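## Task

Find each drive blank marked with a blue sticker and press it fully home until it stops and clicks into its latch, leaving all other blanks untouched. The rack is free-standing: tilting it beyond a small amount counts as failure, and it must finish in its original position. Any blank that stays seated only because the robot is still holding it does not count.

## Robot and tools

Robot: two 6-joint arms with parallel grippers, named left_arm and right_arm. Their bases sit in the scene frame at left_arm (+0.033, +0.283, 0) m, quat_wxyz (+1.000, 0, 0, +0.006), and right_arm (+0.047, -0.296, 0) m, quat_wxyz (+0.997, 0, 0, +0.079). The scene frame has its origin on the tabletop midway between the arms, +x pointing out over the table, +z up, and left_arm on the +y side. The names left and right do not refer to sides of any camera image.

execute_actions takes "actions", a list holding either nothing, one action, or one wait, plus an optional "pictures" boolean (images come by default). An empty list just reports the current state without commanding anything. An action is {"rows": [...], "steps": n} with n from 1 to 15 (default 15); each control step lasts 1/30 s, each row is used for one step, and the final row repeats if rows run out. A wait is {"steps": n} with n up to 300 and commands nothing new. A call that gets refused sends nothing to the robot.

Each row is one flat list of 14 numbers covering both arms even if only one moves: left_arm waist, shoulder, elbow, wrist pitch, wrist yaw, wrist roll, gripper opening, then the same seven for right_arm. The six joint values are absolute target angles in radians, in the same form Joint positions prints them, not offsets. Stated ranges per arm: waist -2.618 to 3.054, shoulder 0.000 to 3.142, elbow 0.000 to 3.142, wrist pitch -1.571 to 1.571, wrist yaw -1.571 to 1.571, wrist roll -2.094 to 2.094. True ends may differ from these by up to 0.036 rad either way. A target more than 0.036 rad beyond a stated end, and also beyond that joint's last reported angle, gets the call refused; targets past the real end are clipped to it, and the result then says "joint sent to its limit" (possibly referring to an earlier, still-running action). Missing that message does not prove there is room left. The opening is a scale value from -1 (closed) to +1 (fully open, pads 0.094 m apart).

Motion behaviour: friction can leave a joint up to about 0.031 rad short of its target, so very small changes may not move it at all. Targets are fed to each joint at most a fixed amount ahead of its measured angle (waist 0.202, shoulder 0.258, elbow 0.238, wrist pitch 0.573, wrist yaw and roll 0.522 rad), and if the targets would move a gripper more than 70 mm from where it is, all of that arm's targets are pulled back proportionally. Distant goals therefore need several actions. Between calls the arms keep heading for the last row sent until everything has nearly stopped or a step is HELD; after that only a new action moves or pushes further.

Results: the state line gives each gripper's end_effector_position (m) and end_effector_quat_wxyz in the shared scene frame; this point lies between the finger pads roughly 1 cm behind the tips, with fingers along the gripper's +z and closing along its y. Printed positions can be off, more so at long reach. Joint positions and Joint velocities list each arm's six joints (rad, rad/s) then the pad gap (m, m/s). grip_measured is the measured opening on the command scale; each gripper's reading may be off by up to about 1 mm. To hold something, command roughly 0.03 below grip_measured; a smaller gap gives a lighter grip. Pad force tops out near 50 to 62 N. "joint command not followed" means the clearance check altered or blocked joint targets on some steps; HELD marks steps where all or part of your row was not sent. MOTOR HOT appears from 75 °C when an arm holds load; at 90 °C that arm halts for 10 s, and at 100 °C it goes limp and drops; these are reported as OVER-TEMPERATURE FAULT.

zoom_image: {"camera": name, "region": [x0, y0, x1, y1]} in pixels of that camera's latest image, origin top-left, region at most 504 by 504. Cameras, all 504x504: cam_head_left, cam_head_right, cam_high, cam_low, cam_left_wrist, cam_right_wrist. read_manual returns only licence texts and moves nothing. finished_scene {"scene": n} (1 or 2) closes that scene permanently, grades it, and returns the next task; the goal must already hold and remain true without the robot.

Cautions: push blanks with a steady, moderate force, not a jab, and keep the rack from tilting or sliding; consider bracing it gently with the other arm without shoving it. Do not let the arms collide or press on each other, do not knock anything off the table, and avoid slams, drops and very hard pushes. Back off after each push so nothing is left held in place by the gripper.

Each tool is called as a command line: name --argument value for each argument, lists and objects as JSON in quotes; but a table of rows of numbers goes row by row, as --pt "numbers of a row", without its own name.

## Session

execute_actions --actions '[]'

Scene clock: 0.00 s of 4500.00 s.
left_arm: end_effector_position=(+0.1170, +0.0300, +0.1028) grip_measured=+1.000 end_effector_quat_wxyz=(+0.089, +0.897, +0.060, +0.429) | right_arm: end_effector_position=(+0.2543, -0.5457, +0.3244) grip_measured=+1.000 end_effector_quat_wxyz=(+0.226, +0.874, +0.229, +0.364)
Joint positions: left_arm=[-1.796  1.545  0.918 -1.038 -0.904  1.179  0.094] | right_arm=[-1.362  1.338  1.602 -1.186 -0.654  1.652  0.094]
Joint velocities: left_arm=[-0.012  0.007  0.017 -0.051  0.037  0.037  0.   ] | right_arm=[ 0.002 -0.022 -0.002  0.037 -0.022  0.066  0.   ]

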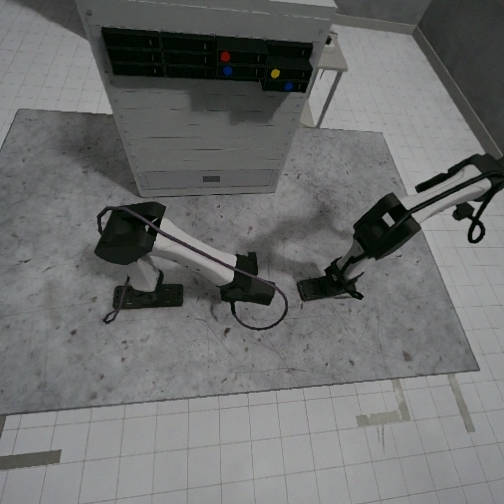

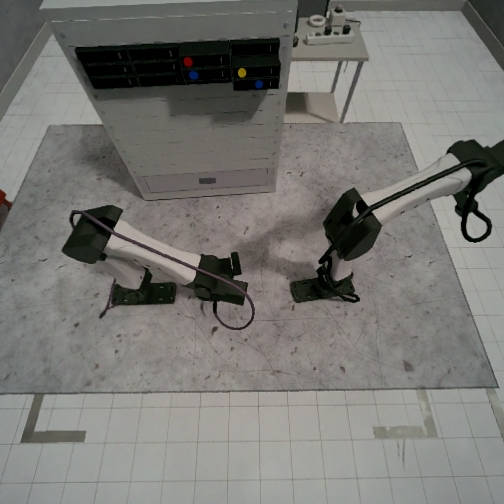

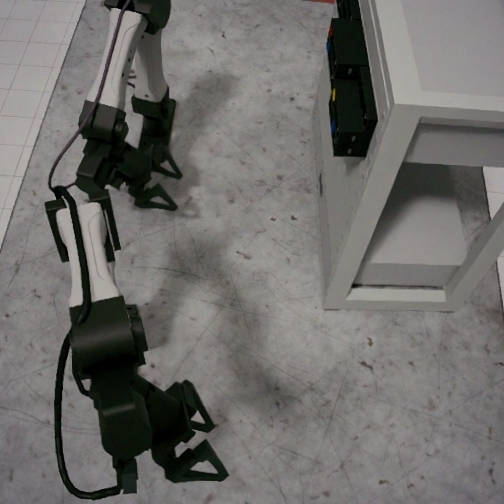

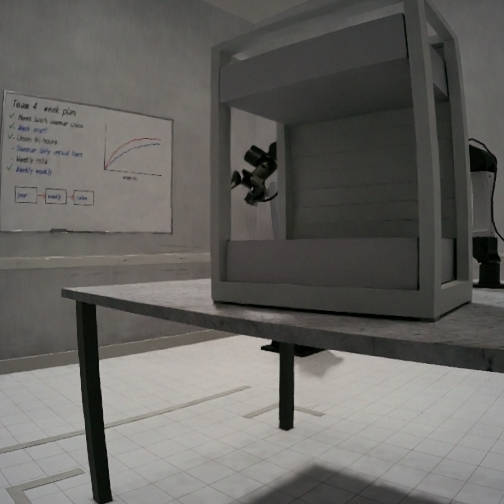

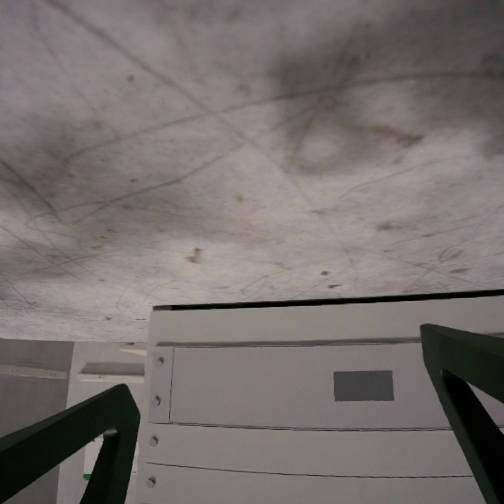

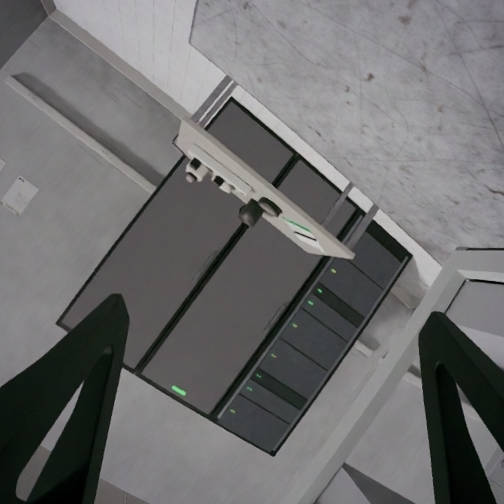

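zoom_image --camera "cam_head_left" --region '[90, 0, 350, 110]'

zoom_image --camera "cam_head_right" --region '[60, 10, 320, 120]'

zoom_image --camera "cam_high" --region '[290, 0, 450, 200]'

Region (90, 0, 350, 110) of cam_head_left's 504x504 image, scaled by 1.938, with more detail than that image has; it fills the top 213 rows of this view, and the rest is white.

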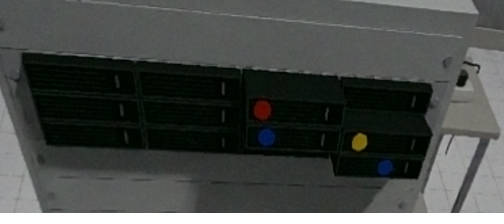

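Region (60, 10, 320, 120) of cam_head_right's 504x504 image, scaled by 1.938, with more detail than that image has; it fills the top 213 rows of this view, and the rest is white.

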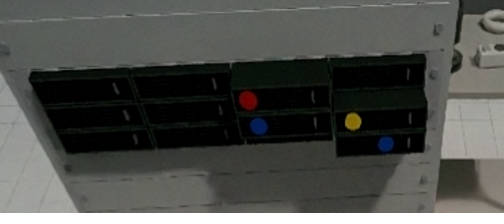

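Region (290, 0, 450, 200) of cam_high's 504x504 image, scaled by 2.520, with more detail than that image has; it fills the left 403 columns of this view, and the rest is white.

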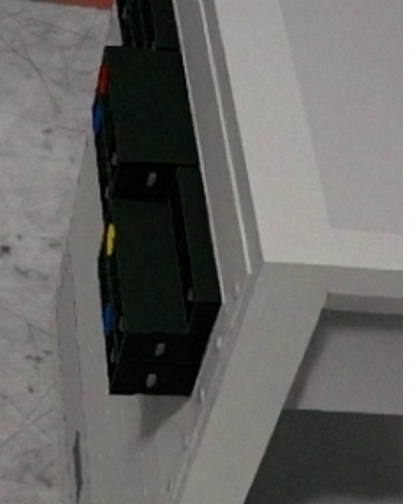

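execute_actions --actions '[{"rows":[[-1.796,1.545,0.918,-1.038,-0.904,1.179,1,-1.0,0.587,1.003,-0.416,0,0,-1]],"steps":15}]' --pictures false

execute_actions --actions '[{"rows":[[-1.796,1.545,0.918,-1.038,-0.904,1.179,1,0.1,0.587,1.003,-0.416,0,0,-1]],"steps":15}]' --pictures false

execute_actions --actions '[{"steps":30}]'

Scene clock: 47.77 s of 4500.00 s.
left_arm: end_effector_position=(+0.1170, +0.0300, +0.1028) grip_measured=+1.000 end_effector_quat_wxyz=(+0.089, +0.897, +0.060, +0.429) | right_arm: end_effector_position=(+0.2081, -0.4695, +0.4206) grip_measured=-0.988 end_effector_quat_wxyz=(+0.685, +0.355, +0.605, -0.196)
Joint positions: left_arm=[-1.796  1.545  0.918 -1.038 -0.904  1.179  0.094] | right_arm=[-1.004  0.566  1.022 -0.44  -0.037  0.253  0.001]
Joint velocities: left_arm=[ 0.002 -0.002  0.002 -0.051 -0.081 -0.022  0.   ] | right_arm=[ 0.002  0.027  0.042 -0.037  0.154 -1.766 -0.001]
Steps of this call (steps 1 to 90: nothing new was sent; then 44.27 s passed at rest; steps 91 to 105: all 15 steps of this action). Readings (joint positions):
91: left_arm=[-1.796 1.545 0.918 -1.038 -0.904 1.179] | right_arm=[-1.332 1.304 1.553 -1.100 -0.574 1.579]
92: left_arm=[-1.796 1.545 0.918 -1.038 -0.904 1.179] | right_arm=[-1.269 1.241 1.462 -0.973 -0.464 1.477]
94: left_arm=[-1.796 1.545 0.918 -1.038 -0.904 1.179] | right_arm=[-1.119 1.092 1.288 -0.773 -0.299 1.278]
98: left_arm=[-1.796 1.545 0.918 -1.038 -0.904 1.179] | right_arm=[-1.004 0.756 1.040 -0.584 -0.142 0.883]
105: the state above

Scene clock: 48.27 s of 4500.00 s.
left_arm: end_effector_position=(+0.1170, +0.0300, +0.1028) grip_measured=+1.000 end_effector_quat_wxyz=(+0.089, +0.897, +0.060, +0.429) | right_arm: end_effector_position=(+0.2784, -0.2485, +0.4235) grip_measured=-0.988 end_effector_quat_wxyz=(+0.712, -0.067, +0.694, +0.078)
Joint positions: left_arm=[-1.796  1.545  0.918 -1.038 -0.904  1.179  0.094] | right_arm=[ 0.043  0.567  1.022 -0.428 -0.005  0.014  0.001]
Joint velocities: left_arm=[ 0.007  0.017 -0.007  0.022  0.022 -0.037  0.   ] | right_arm=[ 1.238  0.012 -0.007 -0.051 -0.095 -0.081 -0.   ]
Steps of this call (steps 1 to 15: all 15 steps of this action). Readings (joint positions):
1: left_arm=[-1.796 1.545 0.918 -1.038 -0.904 1.179] | right_arm=[-0.971 0.567 1.022 -0.438 -0.018 0.204]
2: left_arm=[-1.796 1.545 0.918 -1.038 -0.904 1.179] | right_arm=[-0.897 0.567 1.022 -0.436 -0.014 0.164]
4: left_arm=[-1.796 1.545 0.918 -1.038 -0.904 1.179] | right_arm=[-0.748 0.567 1.022 -0.433 -0.010 0.107]
8: left_arm=[-1.796 1.545 0.918 -1.038 -0.904 1.179] | right_arm=[-0.452 0.567 1.022 -0.429 -0.005 0.047]
15: the state above

Scene clock: 49.27 s of 4500.00 s.
left_arm: end_effector_position=(+0.1170, +0.0300, +0.1028) grip_measured=+1.000 end_effector_quat_wxyz=(+0.089, +0.897, +0.060, +0.429) | right_arm: end_effector_position=(+0.2758, -0.2371, +0.4239) grip_measured=-0.988 end_effector_quat_wxyz=(+0.711, -0.087, +0.691, +0.093)
Joint positions: left_arm=[-1.796  1.545  0.918 -1.038 -0.904  1.179  0.094] | right_arm=[ 0.091  0.567  1.022 -0.426 -0.006  0.006  0.001]
Joint velocities: left_arm=[-0.017 -0.002  0.007 -0.007 -0.007 -0.081  0.   ] | right_arm=[-0.032  0.007  0.002  0.051 -0.051 -0.022 -0.001]
Steps of this call (steps 1 to 30: the robot went on to your last target). Readings (joint positions):
1: left_arm=[-1.796 1.545 0.918 -1.038 -0.904 1.179] | right_arm=[0.073 0.567 1.022 -0.428 -0.006 0.012]
2: left_arm=[-1.796 1.545 0.918 -1.038 -0.904 1.179] | right_arm=[0.085 0.567 1.022 -0.427 -0.006 0.010]
4: left_arm=[-1.796 1.545 0.918 -1.038 -0.904 1.179] | right_arm=[0.091 0.567 1.022 -0.427 -0.006 0.009]
8: left_arm=[-1.796 1.545 0.918 -1.038 -0.904 1.179] | right_arm=[0.091 0.567 1.022 -0.426 -0.006 0.007]
30: the state above
All arms were judged still, so your last target was given up. Only a new action makes them travel on or press farther. Fingers that are still opening or closing keep moving.

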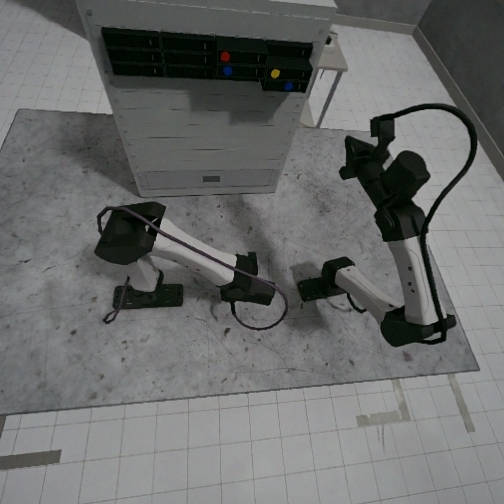

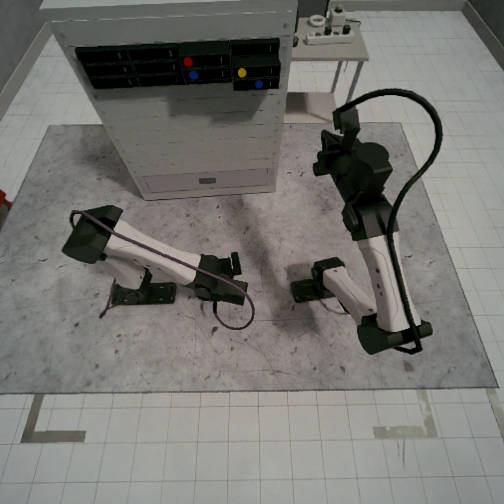

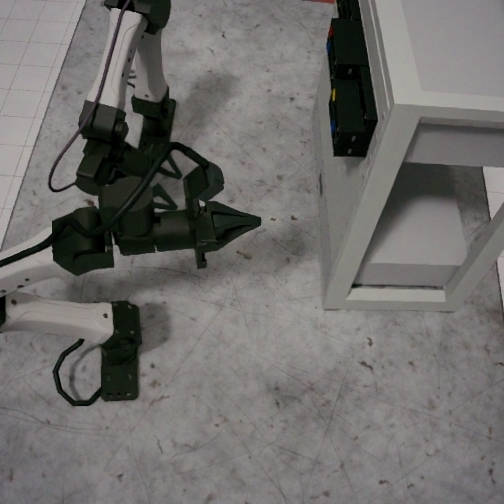

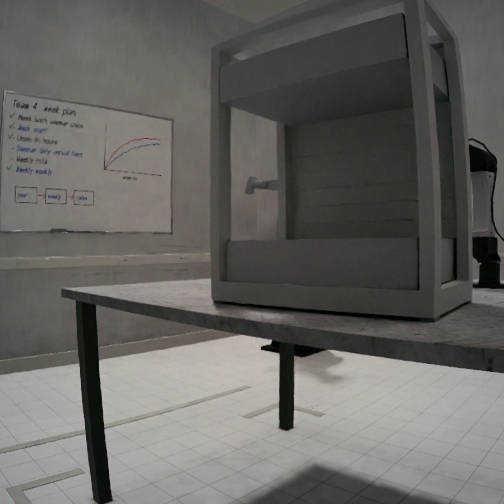

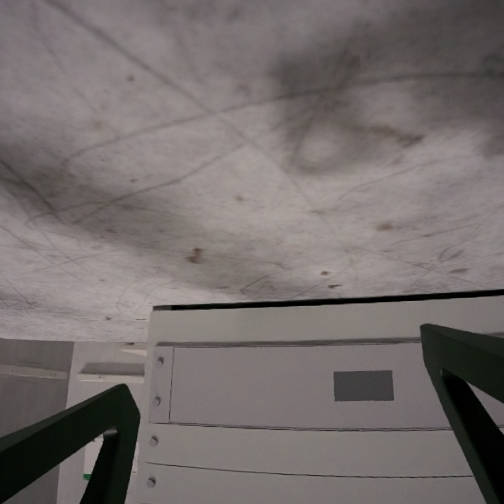

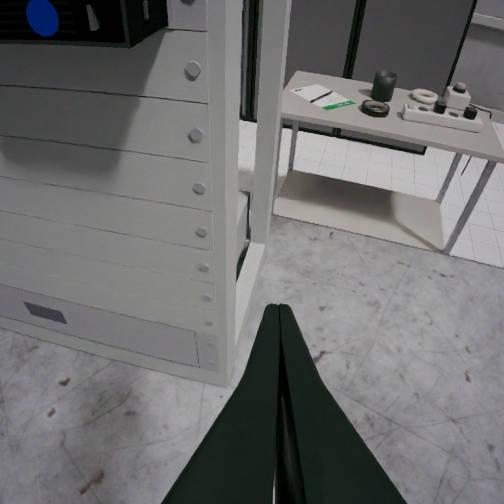

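execute_actions --actions '[{"rows":[[-1.796,1.545,0.918,-1.038,-0.904,1.179,1,0.42,0.811,1.446,-0.625,0,0,-1]],"steps":15}]' --pictures false

execute_actions --actions '[{"steps":20}]'

Scene clock: 64.50 s of 4500.00 s.
left_arm: end_effector_position=(+0.1170, +0.0300, +0.1028) grip_measured=+1.000 end_effector_quat_wxyz=(+0.089, +0.897, +0.060, +0.429) | right_arm: end_effector_position=(+0.2574, -0.1614, +0.4993) grip_measured=-0.988 end_effector_quat_wxyz=(+0.682, -0.196, +0.675, +0.202)
Joint positions: left_arm=[-1.796  1.545  0.918 -1.038 -0.904  1.179  0.094] | right_arm=[ 0.411  0.816  1.432 -0.604 -0.002  0.005  0.001]
Joint velocities: left_arm=[-0.002 -0.027  0.007 -0.007 -0.081  0.051  0.   ] | right_arm=[ 0.027  0.002  0.007 -0.066 -0.022 -0.066 -0.001]
Steps of this call (steps 1 to 90: nothing new was sent; then 11.73 s passed at rest; steps 91 to 105: all 15 steps of this action). Readings (joint positions):
91: left_arm=[-1.796 1.545 0.918 -1.038 -0.904 1.179] | right_arm=[0.125 0.594 1.060 -0.476 0.006 0.006]
92: left_arm=[-1.796 1.545 0.918 -1.038 -0.904 1.179] | right_arm=[0.199 0.654 1.137 -0.525 0.008 0.006]
94: left_arm=[-1.796 1.545 0.918 -1.038 -0.904 1.179] | right_arm=[0.338 0.772 1.292 -0.560 0.005 0.006]
98: left_arm=[-1.796 1.545 0.918 -1.038 -0.904 1.179] | right_arm=[0.410 0.820 1.419 -0.571 -0.002 0.005]
105: the state above

Scene clock: 65.17 s of 4500.00 s.
left_arm: end_effector_position=(+0.1170, +0.0300, +0.1028) grip_measured=+1.000 end_effector_quat_wxyz=(+0.089, +0.897, +0.060, +0.429) | right_arm: end_effector_position=(+0.2574, -0.1613, +0.4961) grip_measured=-0.988 end_effector_quat_wxyz=(+0.678, -0.198, +0.679, +0.201)
Joint positions: left_arm=[-1.796  1.545  0.918 -1.038 -0.904  1.179  0.094] | right_arm=[ 0.411  0.816  1.432 -0.617 -0.002  0.005  0.001]
Joint velocities: left_arm=[ 0.007 -0.017  0.002 -0.051 -0.022 -0.022  0.   ] | right_arm=[ 0.007  0.012  0.012 -0.007  0.037  0.095 -0.   ]
Steps of this call (steps 1 to 20: the robot went on to your last target). Readings (joint positions):
1: left_arm=[-1.796 1.545 0.918 -1.038 -0.904 1.179] | right_arm=[0.411 0.816 1.432 -0.606 -0.002 0.005]
2: left_arm=[-1.796 1.545 0.918 -1.038 -0.904 1.179] | right_arm=[0.411 0.816 1.432 -0.609 -0.002 0.005]
4: left_arm=[-1.796 1.545 0.918 -1.038 -0.904 1.179] | right_arm=[0.411 0.816 1.432 -0.612 -0.002 0.005]
8: left_arm=[-1.796 1.545 0.918 -1.038 -0.904 1.179] | right_arm=[0.411 0.816 1.432 -0.615 -0.002 0.005]
20: the state above

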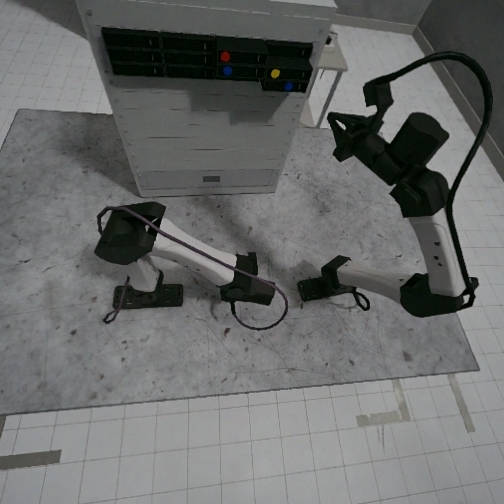

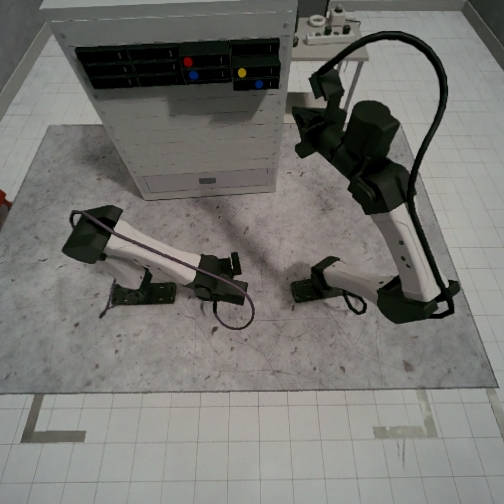

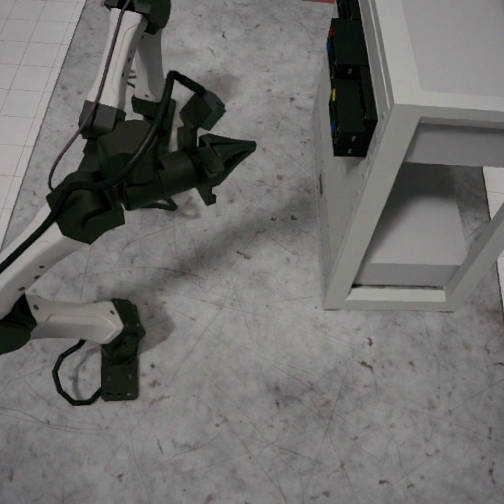

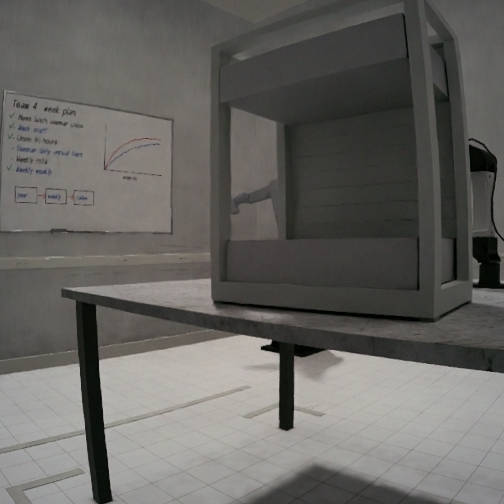

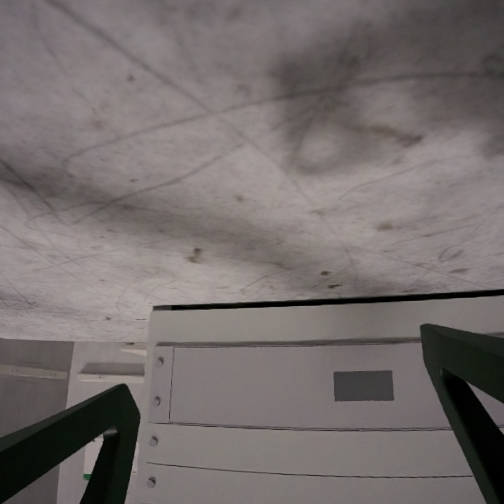

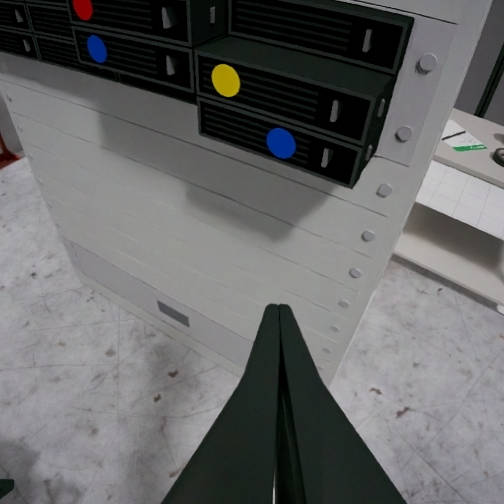

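execute_actions --actions '[{"rows":[[-1.796,1.545,0.918,-1.038,-0.904,1.179,1,0.42,1.0,1.478,-0.455,0,0,-1]],"steps":15}]' --pictures false

execute_actions --actions '[{"steps":10}]'

Scene clock: 71.57 s of 4500.00 s.
left_arm: end_effector_position=(+0.1170, +0.0300, +0.1028) grip_measured=+1.000 end_effector_quat_wxyz=(+0.089, +0.897, +0.060, +0.429) | right_arm: end_effector_position=(+0.3150, -0.1245, +0.4966) grip_measured=-0.988 end_effector_quat_wxyz=(+0.674, -0.199, +0.683, +0.199)
Joint positions: left_arm=[-1.796  1.545  0.918 -1.038 -0.904  1.179  0.094] | right_arm=[ 0.411  1.011  1.47  -0.472 -0.002  0.005  0.001]
Joint velocities: left_arm=[-0.012 -0.012 -0.002 -0.022 -0.007 -0.022  0.   ] | right_arm=[ 0.012 -0.007  0.002  0.081  0.066 -0.022 -0.   ]
Steps of this call (steps 1 to 15: the robot went on to your last target; steps 16 to 90: nothing new was sent; then 2.90 s passed at rest; steps 91 to 105: all 15 steps of this action). Readings (joint positions):
91: left_arm=[-1.796 1.545 0.918 -1.038 -0.904 1.179] | right_arm=[0.411 0.830 1.437 -0.607 -0.002 0.005]
92: left_arm=[-1.796 1.545 0.918 -1.038 -0.904 1.179] | right_arm=[0.411 0.860 1.454 -0.576 -0.002 0.005]
94: left_arm=[-1.796 1.545 0.918 -1.038 -0.904 1.179] | right_arm=[0.411 0.930 1.470 -0.513 -0.002 0.005]
98: left_arm=[-1.796 1.545 0.918 -1.038 -0.904 1.179] | right_arm=[0.411 1.008 1.470 -0.494 -0.002 0.005]
105: the state above

Scene clock: 71.90 s of 4500.00 s.
left_arm: end_effector_position=(+0.1170, +0.0300, +0.1028) grip_measured=+1.000 end_effector_quat_wxyz=(+0.089, +0.897, +0.060, +0.429) | right_arm: end_effector_position=(+0.3150, -0.1245, +0.4981) grip_measured=-0.988 end_effector_quat_wxyz=(+0.676, -0.198, +0.681, +0.200)
Joint positions: left_arm=[-1.796  1.545  0.918 -1.038 -0.904  1.179  0.094] | right_arm=[ 0.411  1.011  1.47  -0.466 -0.002  0.005  0.001]
Joint velocities: left_arm=[-0.012  0.017 -0.002 -0.037 -0.022 -0.022  0.   ] | right_arm=[-0.017  0.002 -0.007 -0.037  0.066 -0.007 -0.   ]
Steps of this call (steps 1 to 10: the robot went on to your last target). Readings (joint positions):
1: left_arm=[-1.796 1.545 0.918 -1.038 -0.904 1.179] | right_arm=[0.411 1.011 1.470 -0.470 -0.002 0.005]
2: left_arm=[-1.796 1.545 0.918 -1.038 -0.904 1.179] | right_arm=[0.411 1.011 1.470 -0.469 -0.002 0.005]
4: left_arm=[-1.796 1.545 0.918 -1.038 -0.904 1.179] | right_arm=[0.411 1.011 1.470 -0.468 -0.002 0.005]
8: left_arm=[-1.796 1.545 0.918 -1.038 -0.904 1.179] | right_arm=[0.411 1.011 1.470 -0.466 -0.002 0.005]
10: the state above

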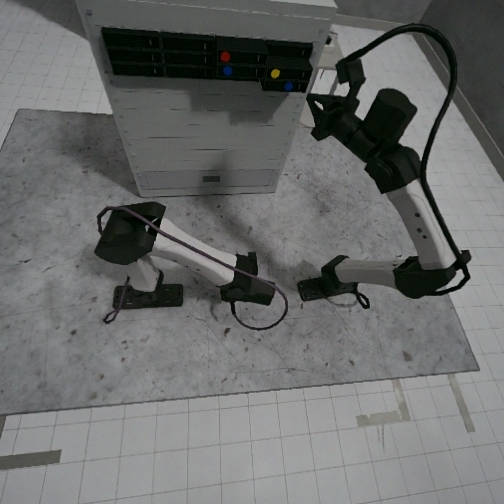

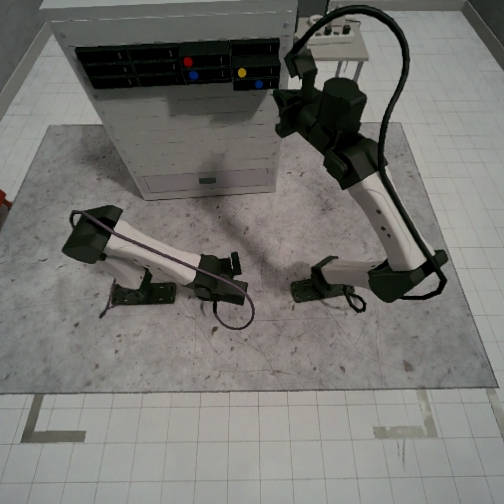

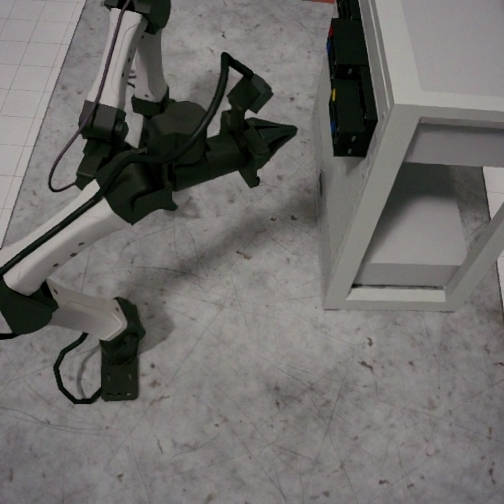

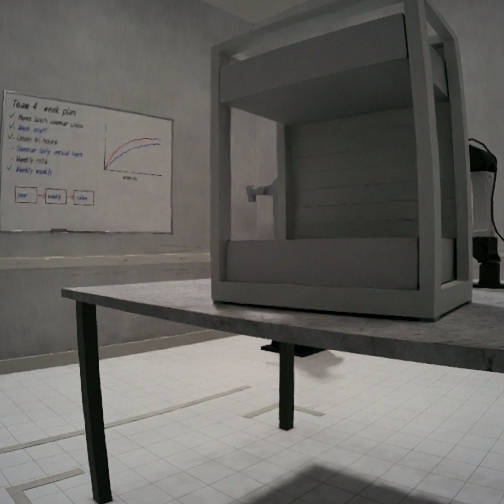

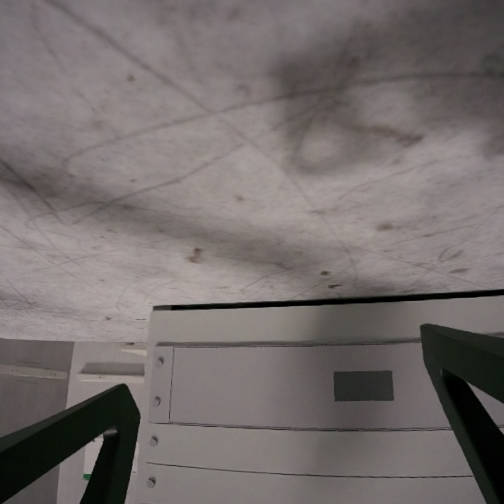

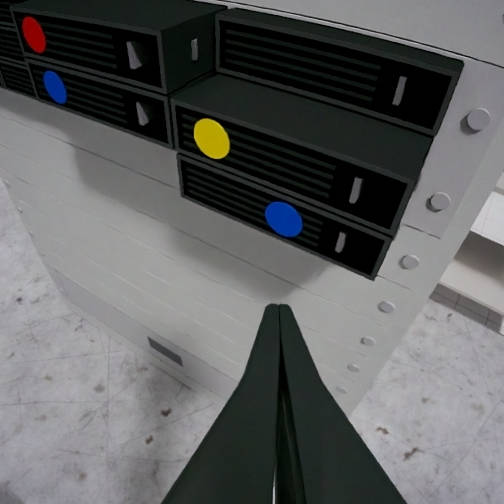

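execute_actions --actions '[{"rows":[[-1.796,1.545,0.918,-1.038,-0.904,1.179,1,0.6,0.9,1.46,-0.55,0.4,0.8,-1],[-1.796,1.545,0.918,-1.038,-0.904,1.179,1,0.6,0.9,1.46,-0.55,0.4,1.2,-1],[-1.796,1.545,0.918,-1.038,-0.904,1.179,1,0.6,0.9,1.46,-0.55,0.5,1.57,-1],[-1.796,1.545,0.918,-1.038,-0.904,1.179,1,0.6,0.9,1.46,-0.55,0.5,1.57,-1],[-1.796,1.545,0.918,-1.038,-0.904,1.179,1,0.7,0.9,1.46,-0.55,0.6,1.57,-1],[-1.796,1.545,0.918,-1.038,-0.904,1.179,1,0.8,0.9,1.46,-0.55,0.652,1.57,-1],[-1.796,1.545,0.918,-1.038,-0.904,1.179,1,0.8,0.9,1.46,-0.55,0.652,1.57,-1],[-1.796,1.545,0.918,-1.038,-0.904,1.179,1,0.8,0.9,1.46,-0.55,0.652,1.57,-1],[-1.796,1.545,0.918,-1.038,-0.904,1.179,1,0.8,1.0,1.48,-0.47,0.652,1.57,-1]],"steps":15}]'

Scene clock: 100.77 s of 4500.00 s.
left_arm: end_effector_position=(+0.1170, +0.0300, +0.1028) grip_measured=+1.000 end_effector_quat_wxyz=(+0.089, +0.897, +0.060, +0.429) | right_arm: end_effector_position=(+0.2889, -0.1271, +0.4992) grip_measured=-0.988 end_effector_quat_wxyz=(+0.466, +0.344, +0.619, +0.530)
Joint positions: left_arm=[-1.796  1.545  0.918 -1.038 -0.904  1.179  0.094] | right_arm=[ 0.79   0.987  1.469 -0.488  0.606  1.36   0.001]
Joint velocities: left_arm=[-0.007  0.002  0.002 -0.007  0.037  0.007  0.   ] | right_arm=[ 0.007  0.227  0.022 -0.037  0.212  1.385 -0.   ]
Steps of this call (steps 1 to 15: the robot went on to your last target; steps 16 to 90: nothing new was sent; then 25.37 s passed at rest; steps 91 to 105: all 15 steps of this action). Readings (joint positions):
91: left_arm=[-1.796 1.545 0.918 -1.038 -0.904 1.179] | right_arm=[0.446 1.004 1.470 -0.473 0.065 0.081]
92: left_arm=[-1.796 1.545 0.918 -1.038 -0.904 1.179] | right_arm=[0.506 0.990 1.467 -0.493 0.132 0.182]
94: left_arm=[-1.796 1.545 0.918 -1.038 -0.904 1.179] | right_arm=[0.579 0.955 1.466 -0.519 0.245 0.378]
98: left_arm=[-1.796 1.545 0.918 -1.038 -0.904 1.179] | right_arm=[0.761 0.905 1.466 -0.524 0.473 0.773]
105: the state above

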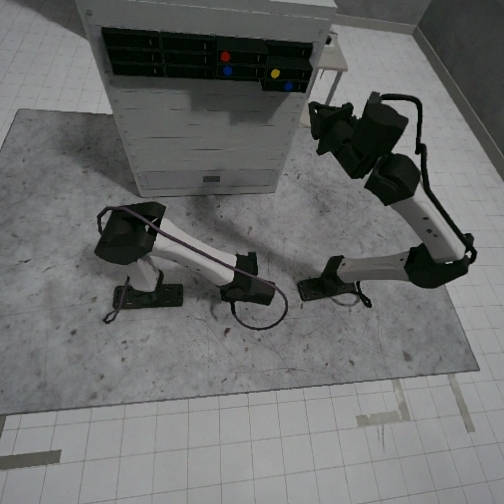

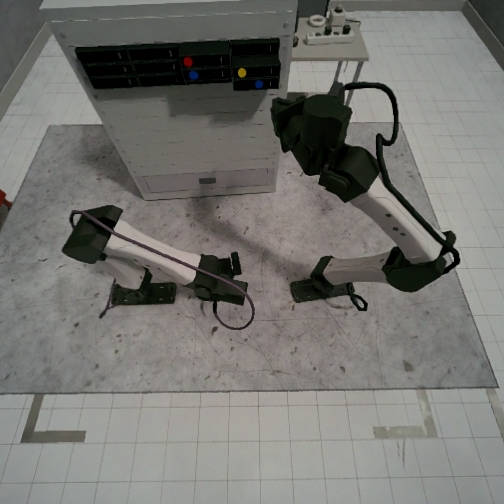

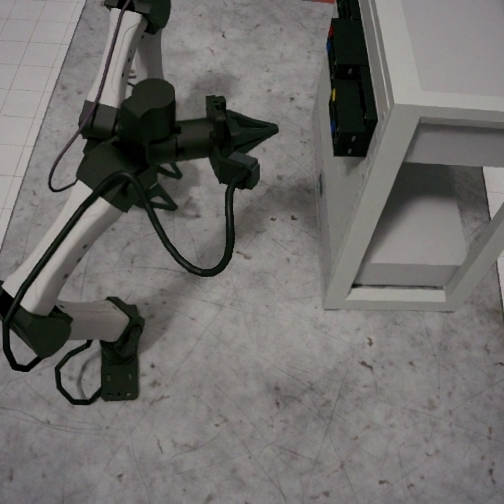

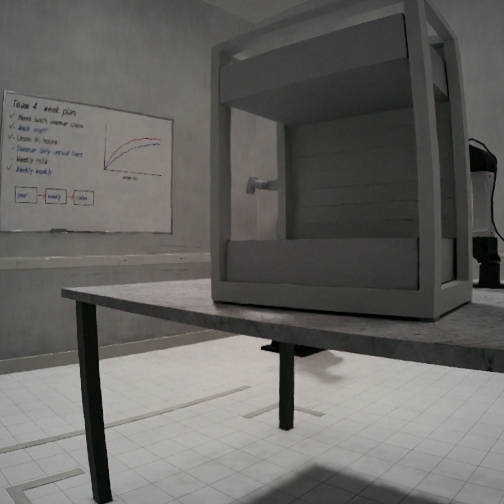

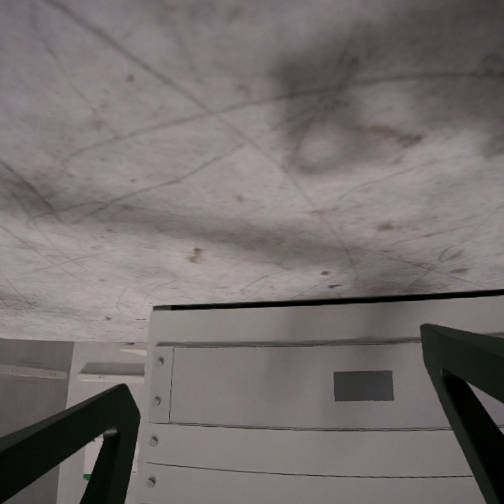

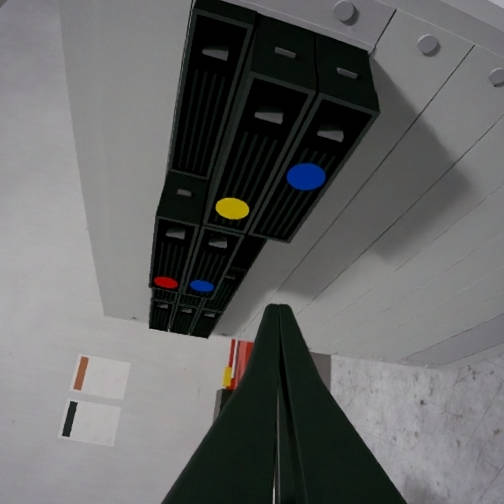

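execute_actions --actions '[{"rows":[[-1.796,1.545,0.918,-1.038,-0.904,1.179,1,0.8,1.04,1.495,-0.43,0.68,1.6,-1]],"steps":15}]'

Scene clock: 104.10 s of 4500.00 s.
left_arm: end_effector_position=(+0.1170, +0.0300, +0.1028) grip_measured=+1.000 end_effector_quat_wxyz=(+0.089, +0.897, +0.060, +0.429) | right_arm: end_effector_position=(+0.2997, -0.1266, +0.5000) grip_measured=-0.988 end_effector_quat_wxyz=(+0.420, +0.431, +0.558, +0.571)
Joint positions: left_arm=[-1.796  1.545  0.918 -1.038 -0.904  1.179  0.094] | right_arm=[ 0.791  1.021  1.469 -0.443  0.669  1.591  0.001]
Joint velocities: left_arm=[-0.002 -0.007  0.007 -0.007  0.007 -0.051  0.   ] | right_arm=[ 0.017 -0.002 -0.002 -0.007  0.022  0.11   0.001]
Steps of this call (steps 1 to 30: the robot went on to your last target; steps 31 to 85: nothing new was sent; steps 86 to 100: all 15 steps of this action). Readings (joint positions):
86: left_arm=[-1.796 1.545 0.918 -1.038 -0.904 1.179] | right_arm=[0.791 0.996 1.469 -0.477 0.646 1.567]
87: left_arm=[-1.796 1.545 0.918 -1.038 -0.904 1.179] | right_arm=[0.791 1.000 1.469 -0.468 0.652 1.572]
89: left_arm=[-1.796 1.545 0.918 -1.038 -0.904 1.179] | right_arm=[0.791 1.009 1.469 -0.457 0.659 1.580]
93: left_arm=[-1.796 1.545 0.918 -1.038 -0.904 1.179] | right_arm=[0.791 1.020 1.469 -0.449 0.665 1.587]
100: the state above

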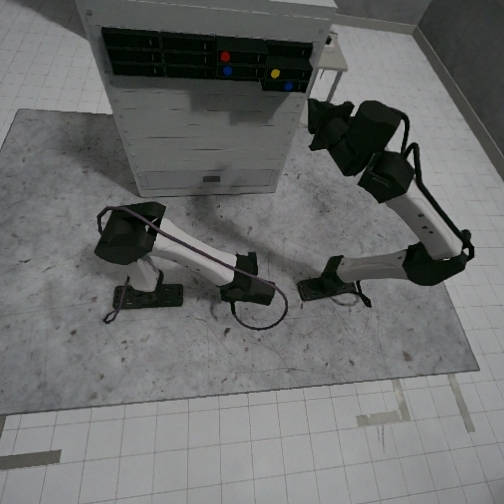

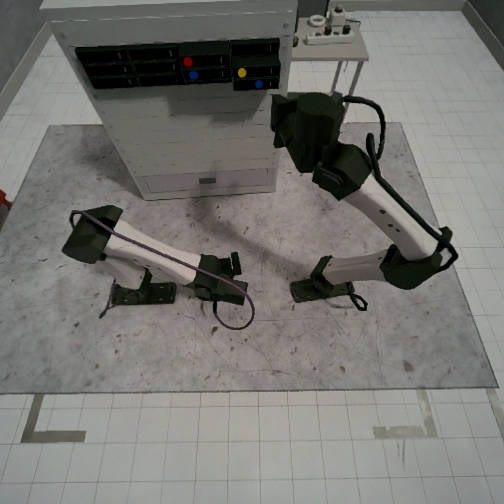

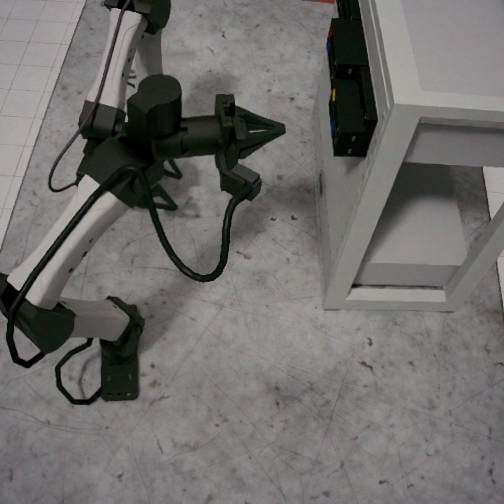

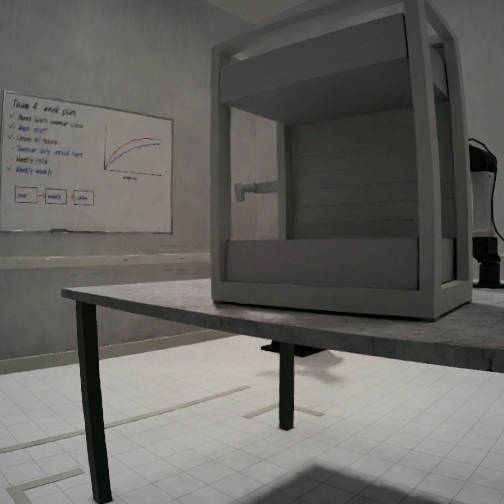

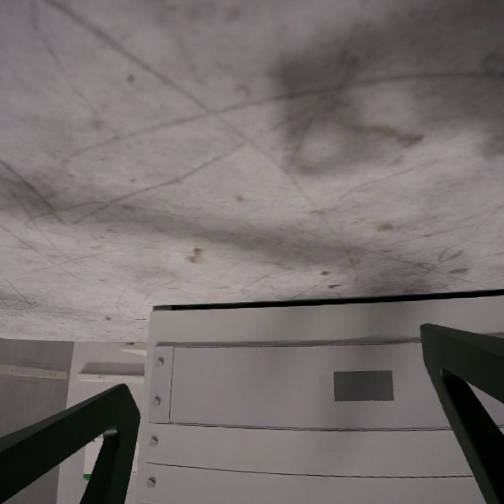

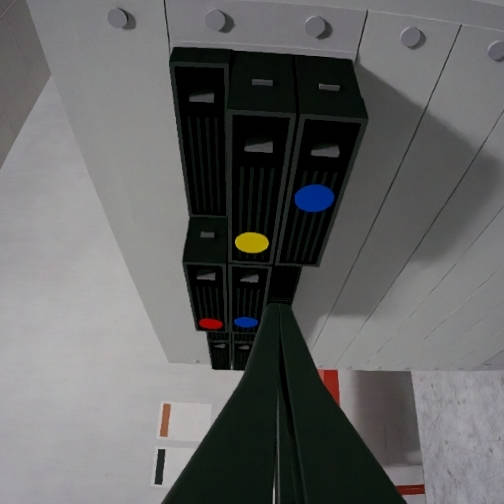

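execute_actions --actions '[{"rows":[[-1.796,1.545,0.918,-1.038,-0.904,1.179,1,0.78,1.03,1.36,-0.345,0.66,1.6,-1],[-1.796,1.545,0.918,-1.038,-0.904,1.179,1,0.78,1.03,1.36,-0.345,0.66,1.6,-1],[-1.796,1.545,0.918,-1.038,-0.904,1.179,1,0.78,1.03,1.37,-0.345,0.66,1.6,-1],[-1.796,1.545,0.918,-1.038,-0.904,1.179,1,0.76,1.04,1.38,-0.34,0.63,1.6,-1],[-1.796,1.545,0.918,-1.038,-0.904,1.179,1,0.74,1.06,1.39,-0.33,0.6,1.6,-1],[-1.796,1.545,0.918,-1.038,-0.904,1.179,1,0.715,1.085,1.399,-0.315,0.575,1.6,-1]],"steps":15}]'

Scene clock: 125.23 s of 4500.00 s.
left_arm: end_effector_position=(+0.1170, +0.0300, +0.1028) grip_measured=+1.000 end_effector_quat_wxyz=(+0.089, +0.897, +0.060, +0.429) | right_arm: end_effector_position=(+0.3257, -0.1086, +0.4797) grip_measured=-0.988 end_effector_quat_wxyz=(+0.416, +0.429, +0.564, +0.570)
Joint positions: left_arm=[-1.796  1.545  0.918 -1.038 -0.904  1.179  0.094] | right_arm=[ 0.724  1.07   1.398 -0.334  0.592  1.593  0.001]
Joint velocities: left_arm=[-0.012  0.002 -0.002 -0.022  0.022  0.081  0.   ] | right_arm=[ 0.007 -0.002  0.007  0.095 -0.022  0.022  0.001]
Steps of this call (steps 1 to 15: the robot went on to your last target; steps 16 to 90: nothing new was sent; then 17.63 s passed at rest; steps 91 to 105: all 15 steps of this action). Readings (joint positions):
91: left_arm=[-1.796 1.545 0.918 -1.038 -0.904 1.179] | right_arm=[0.791 1.020 1.455 -0.421 0.670 1.593]
92: left_arm=[-1.796 1.545 0.918 -1.038 -0.904 1.179] | right_arm=[0.790 1.018 1.435 -0.399 0.670 1.593]
94: left_arm=[-1.796 1.545 0.918 -1.038 -0.904 1.179] | right_arm=[0.786 1.021 1.403 -0.387 0.664 1.593]
98: left_arm=[-1.796 1.545 0.918 -1.038 -0.904 1.179] | right_arm=[0.732 1.055 1.398 -0.357 0.621 1.593]
105: the state above

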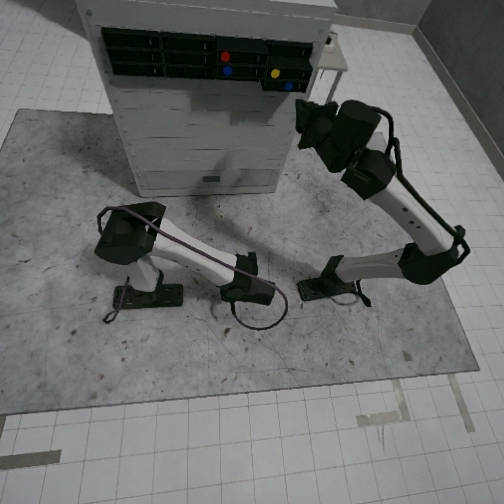

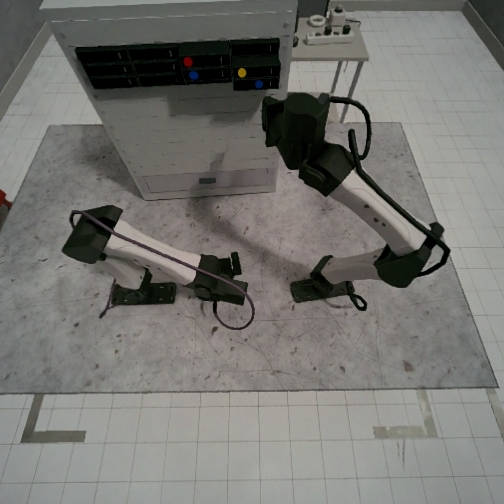

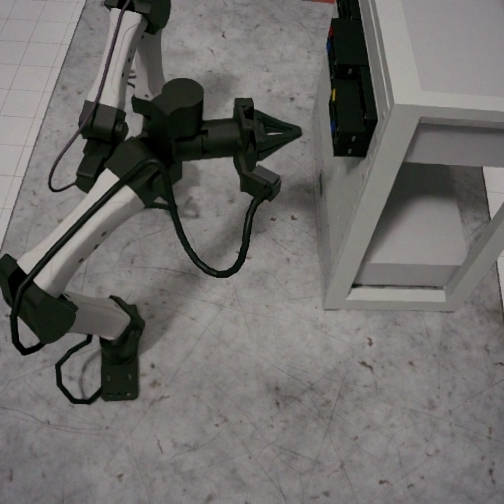

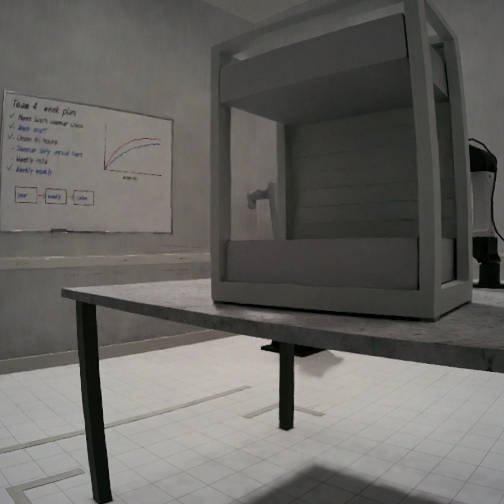

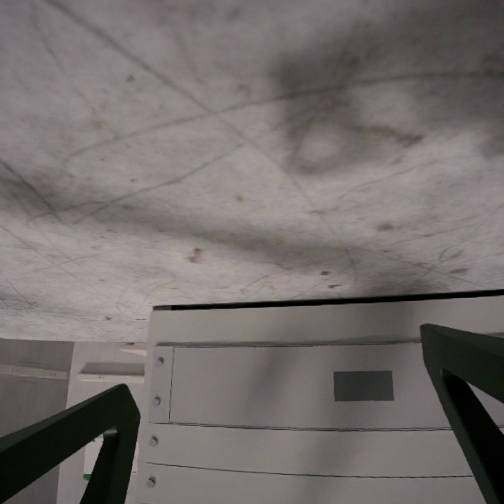

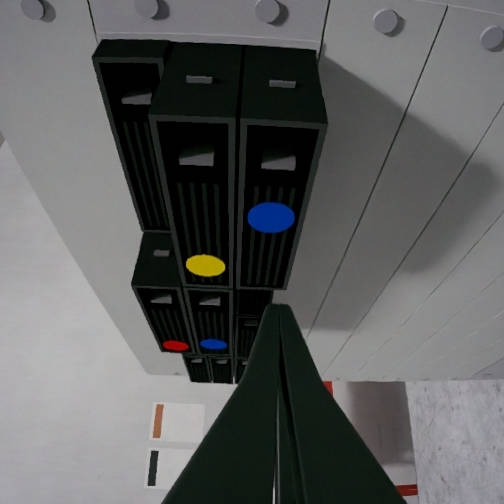

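execute_actions --actions '[{"rows":[[-1.796,1.545,0.918,-1.038,-0.904,1.179,1,0.69,1.11,1.42,-0.3,0.55,1.6,-1],[-1.796,1.545,0.918,-1.038,-0.904,1.179,1,0.69,1.11,1.42,-0.3,0.55,1.6,-1],[-1.796,1.545,0.918,-1.038,-0.904,1.179,1,0.67,1.14,1.435,-0.28,0.52,1.6,-1],[-1.796,1.545,0.918,-1.038,-0.904,1.179,1,0.67,1.14,1.435,-0.28,0.52,1.6,-1],[-1.796,1.545,0.918,-1.038,-0.904,1.179,1,0.637,1.175,1.452,-0.263,0.49,1.6,-1]],"steps":15}]'

Scene clock: 142.10 s of 4500.00 s.
left_arm: end_effector_position=(+0.1170, +0.0300, +0.1028) grip_measured=+1.000 end_effector_quat_wxyz=(+0.089, +0.897, +0.060, +0.429) | right_arm: end_effector_position=(+0.3572, -0.0945, +0.4743) grip_measured=-0.988 end_effector_quat_wxyz=(+0.413, +0.427, +0.569, +0.568)
Joint positions: left_arm=[-1.796  1.545  0.918 -1.038 -0.904  1.179  0.094] | right_arm=[ 0.645  1.164  1.427 -0.278  0.505  1.593  0.001]
Joint velocities: left_arm=[ 0.007 -0.002  0.002 -0.022  0.081 -0.125  0.   ] | right_arm=[-0.017 -0.007 -0.002  0.037 -0.007 -0.022 -0.   ]
Steps of this call (steps 1 to 15: the robot went on to your last target; steps 16 to 90: nothing new was sent; then 13.37 s passed at rest; steps 91 to 105: all 15 steps of this action). Readings (joint positions):
91: left_arm=[-1.796 1.545 0.918 -1.038 -0.904 1.179] | right_arm=[0.720 1.071 1.398 -0.324 0.580 1.593]
92: left_arm=[-1.796 1.545 0.918 -1.038 -0.904 1.179] | right_arm=[0.712 1.074 1.398 -0.320 0.576 1.593]
94: left_arm=[-1.796 1.545 0.918 -1.038 -0.904 1.179] | right_arm=[0.691 1.090 1.406 -0.310 0.562 1.593]
98: left_arm=[-1.796 1.545 0.918 -1.038 -0.904 1.179] | right_arm=[0.648 1.146 1.427 -0.283 0.528 1.593]
105: the state above

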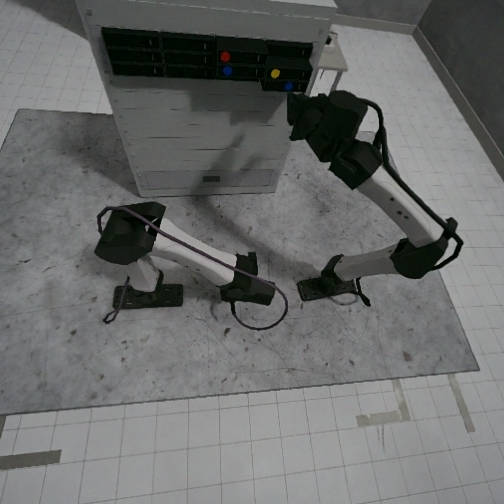

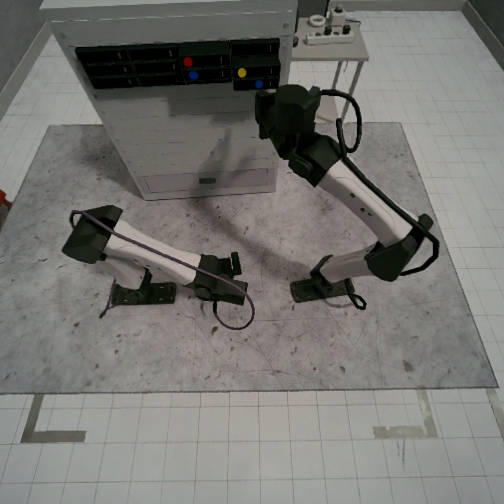

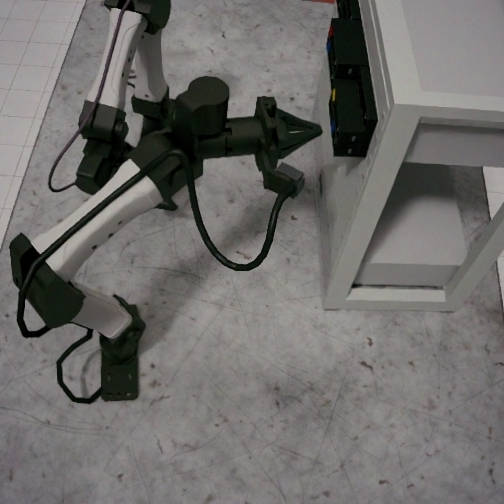

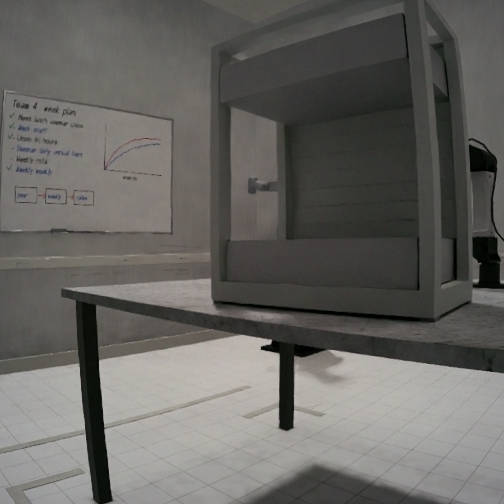

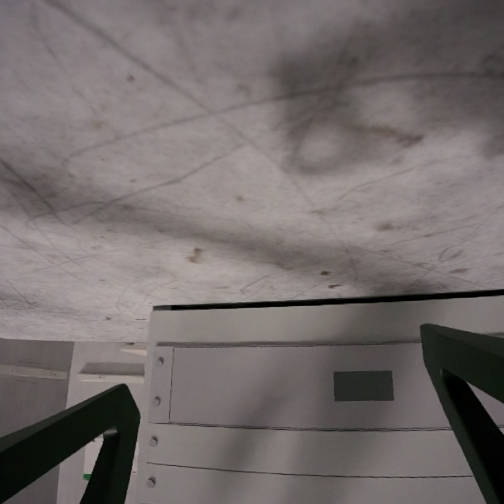

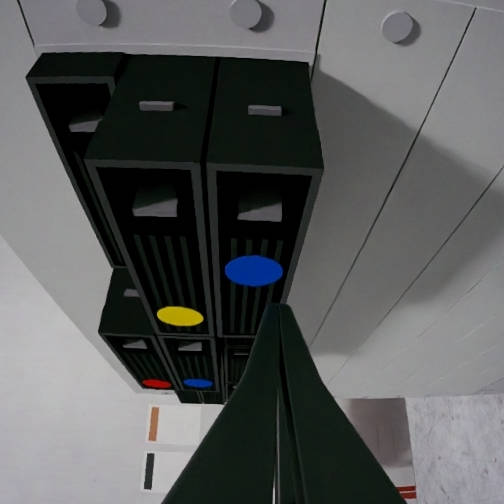

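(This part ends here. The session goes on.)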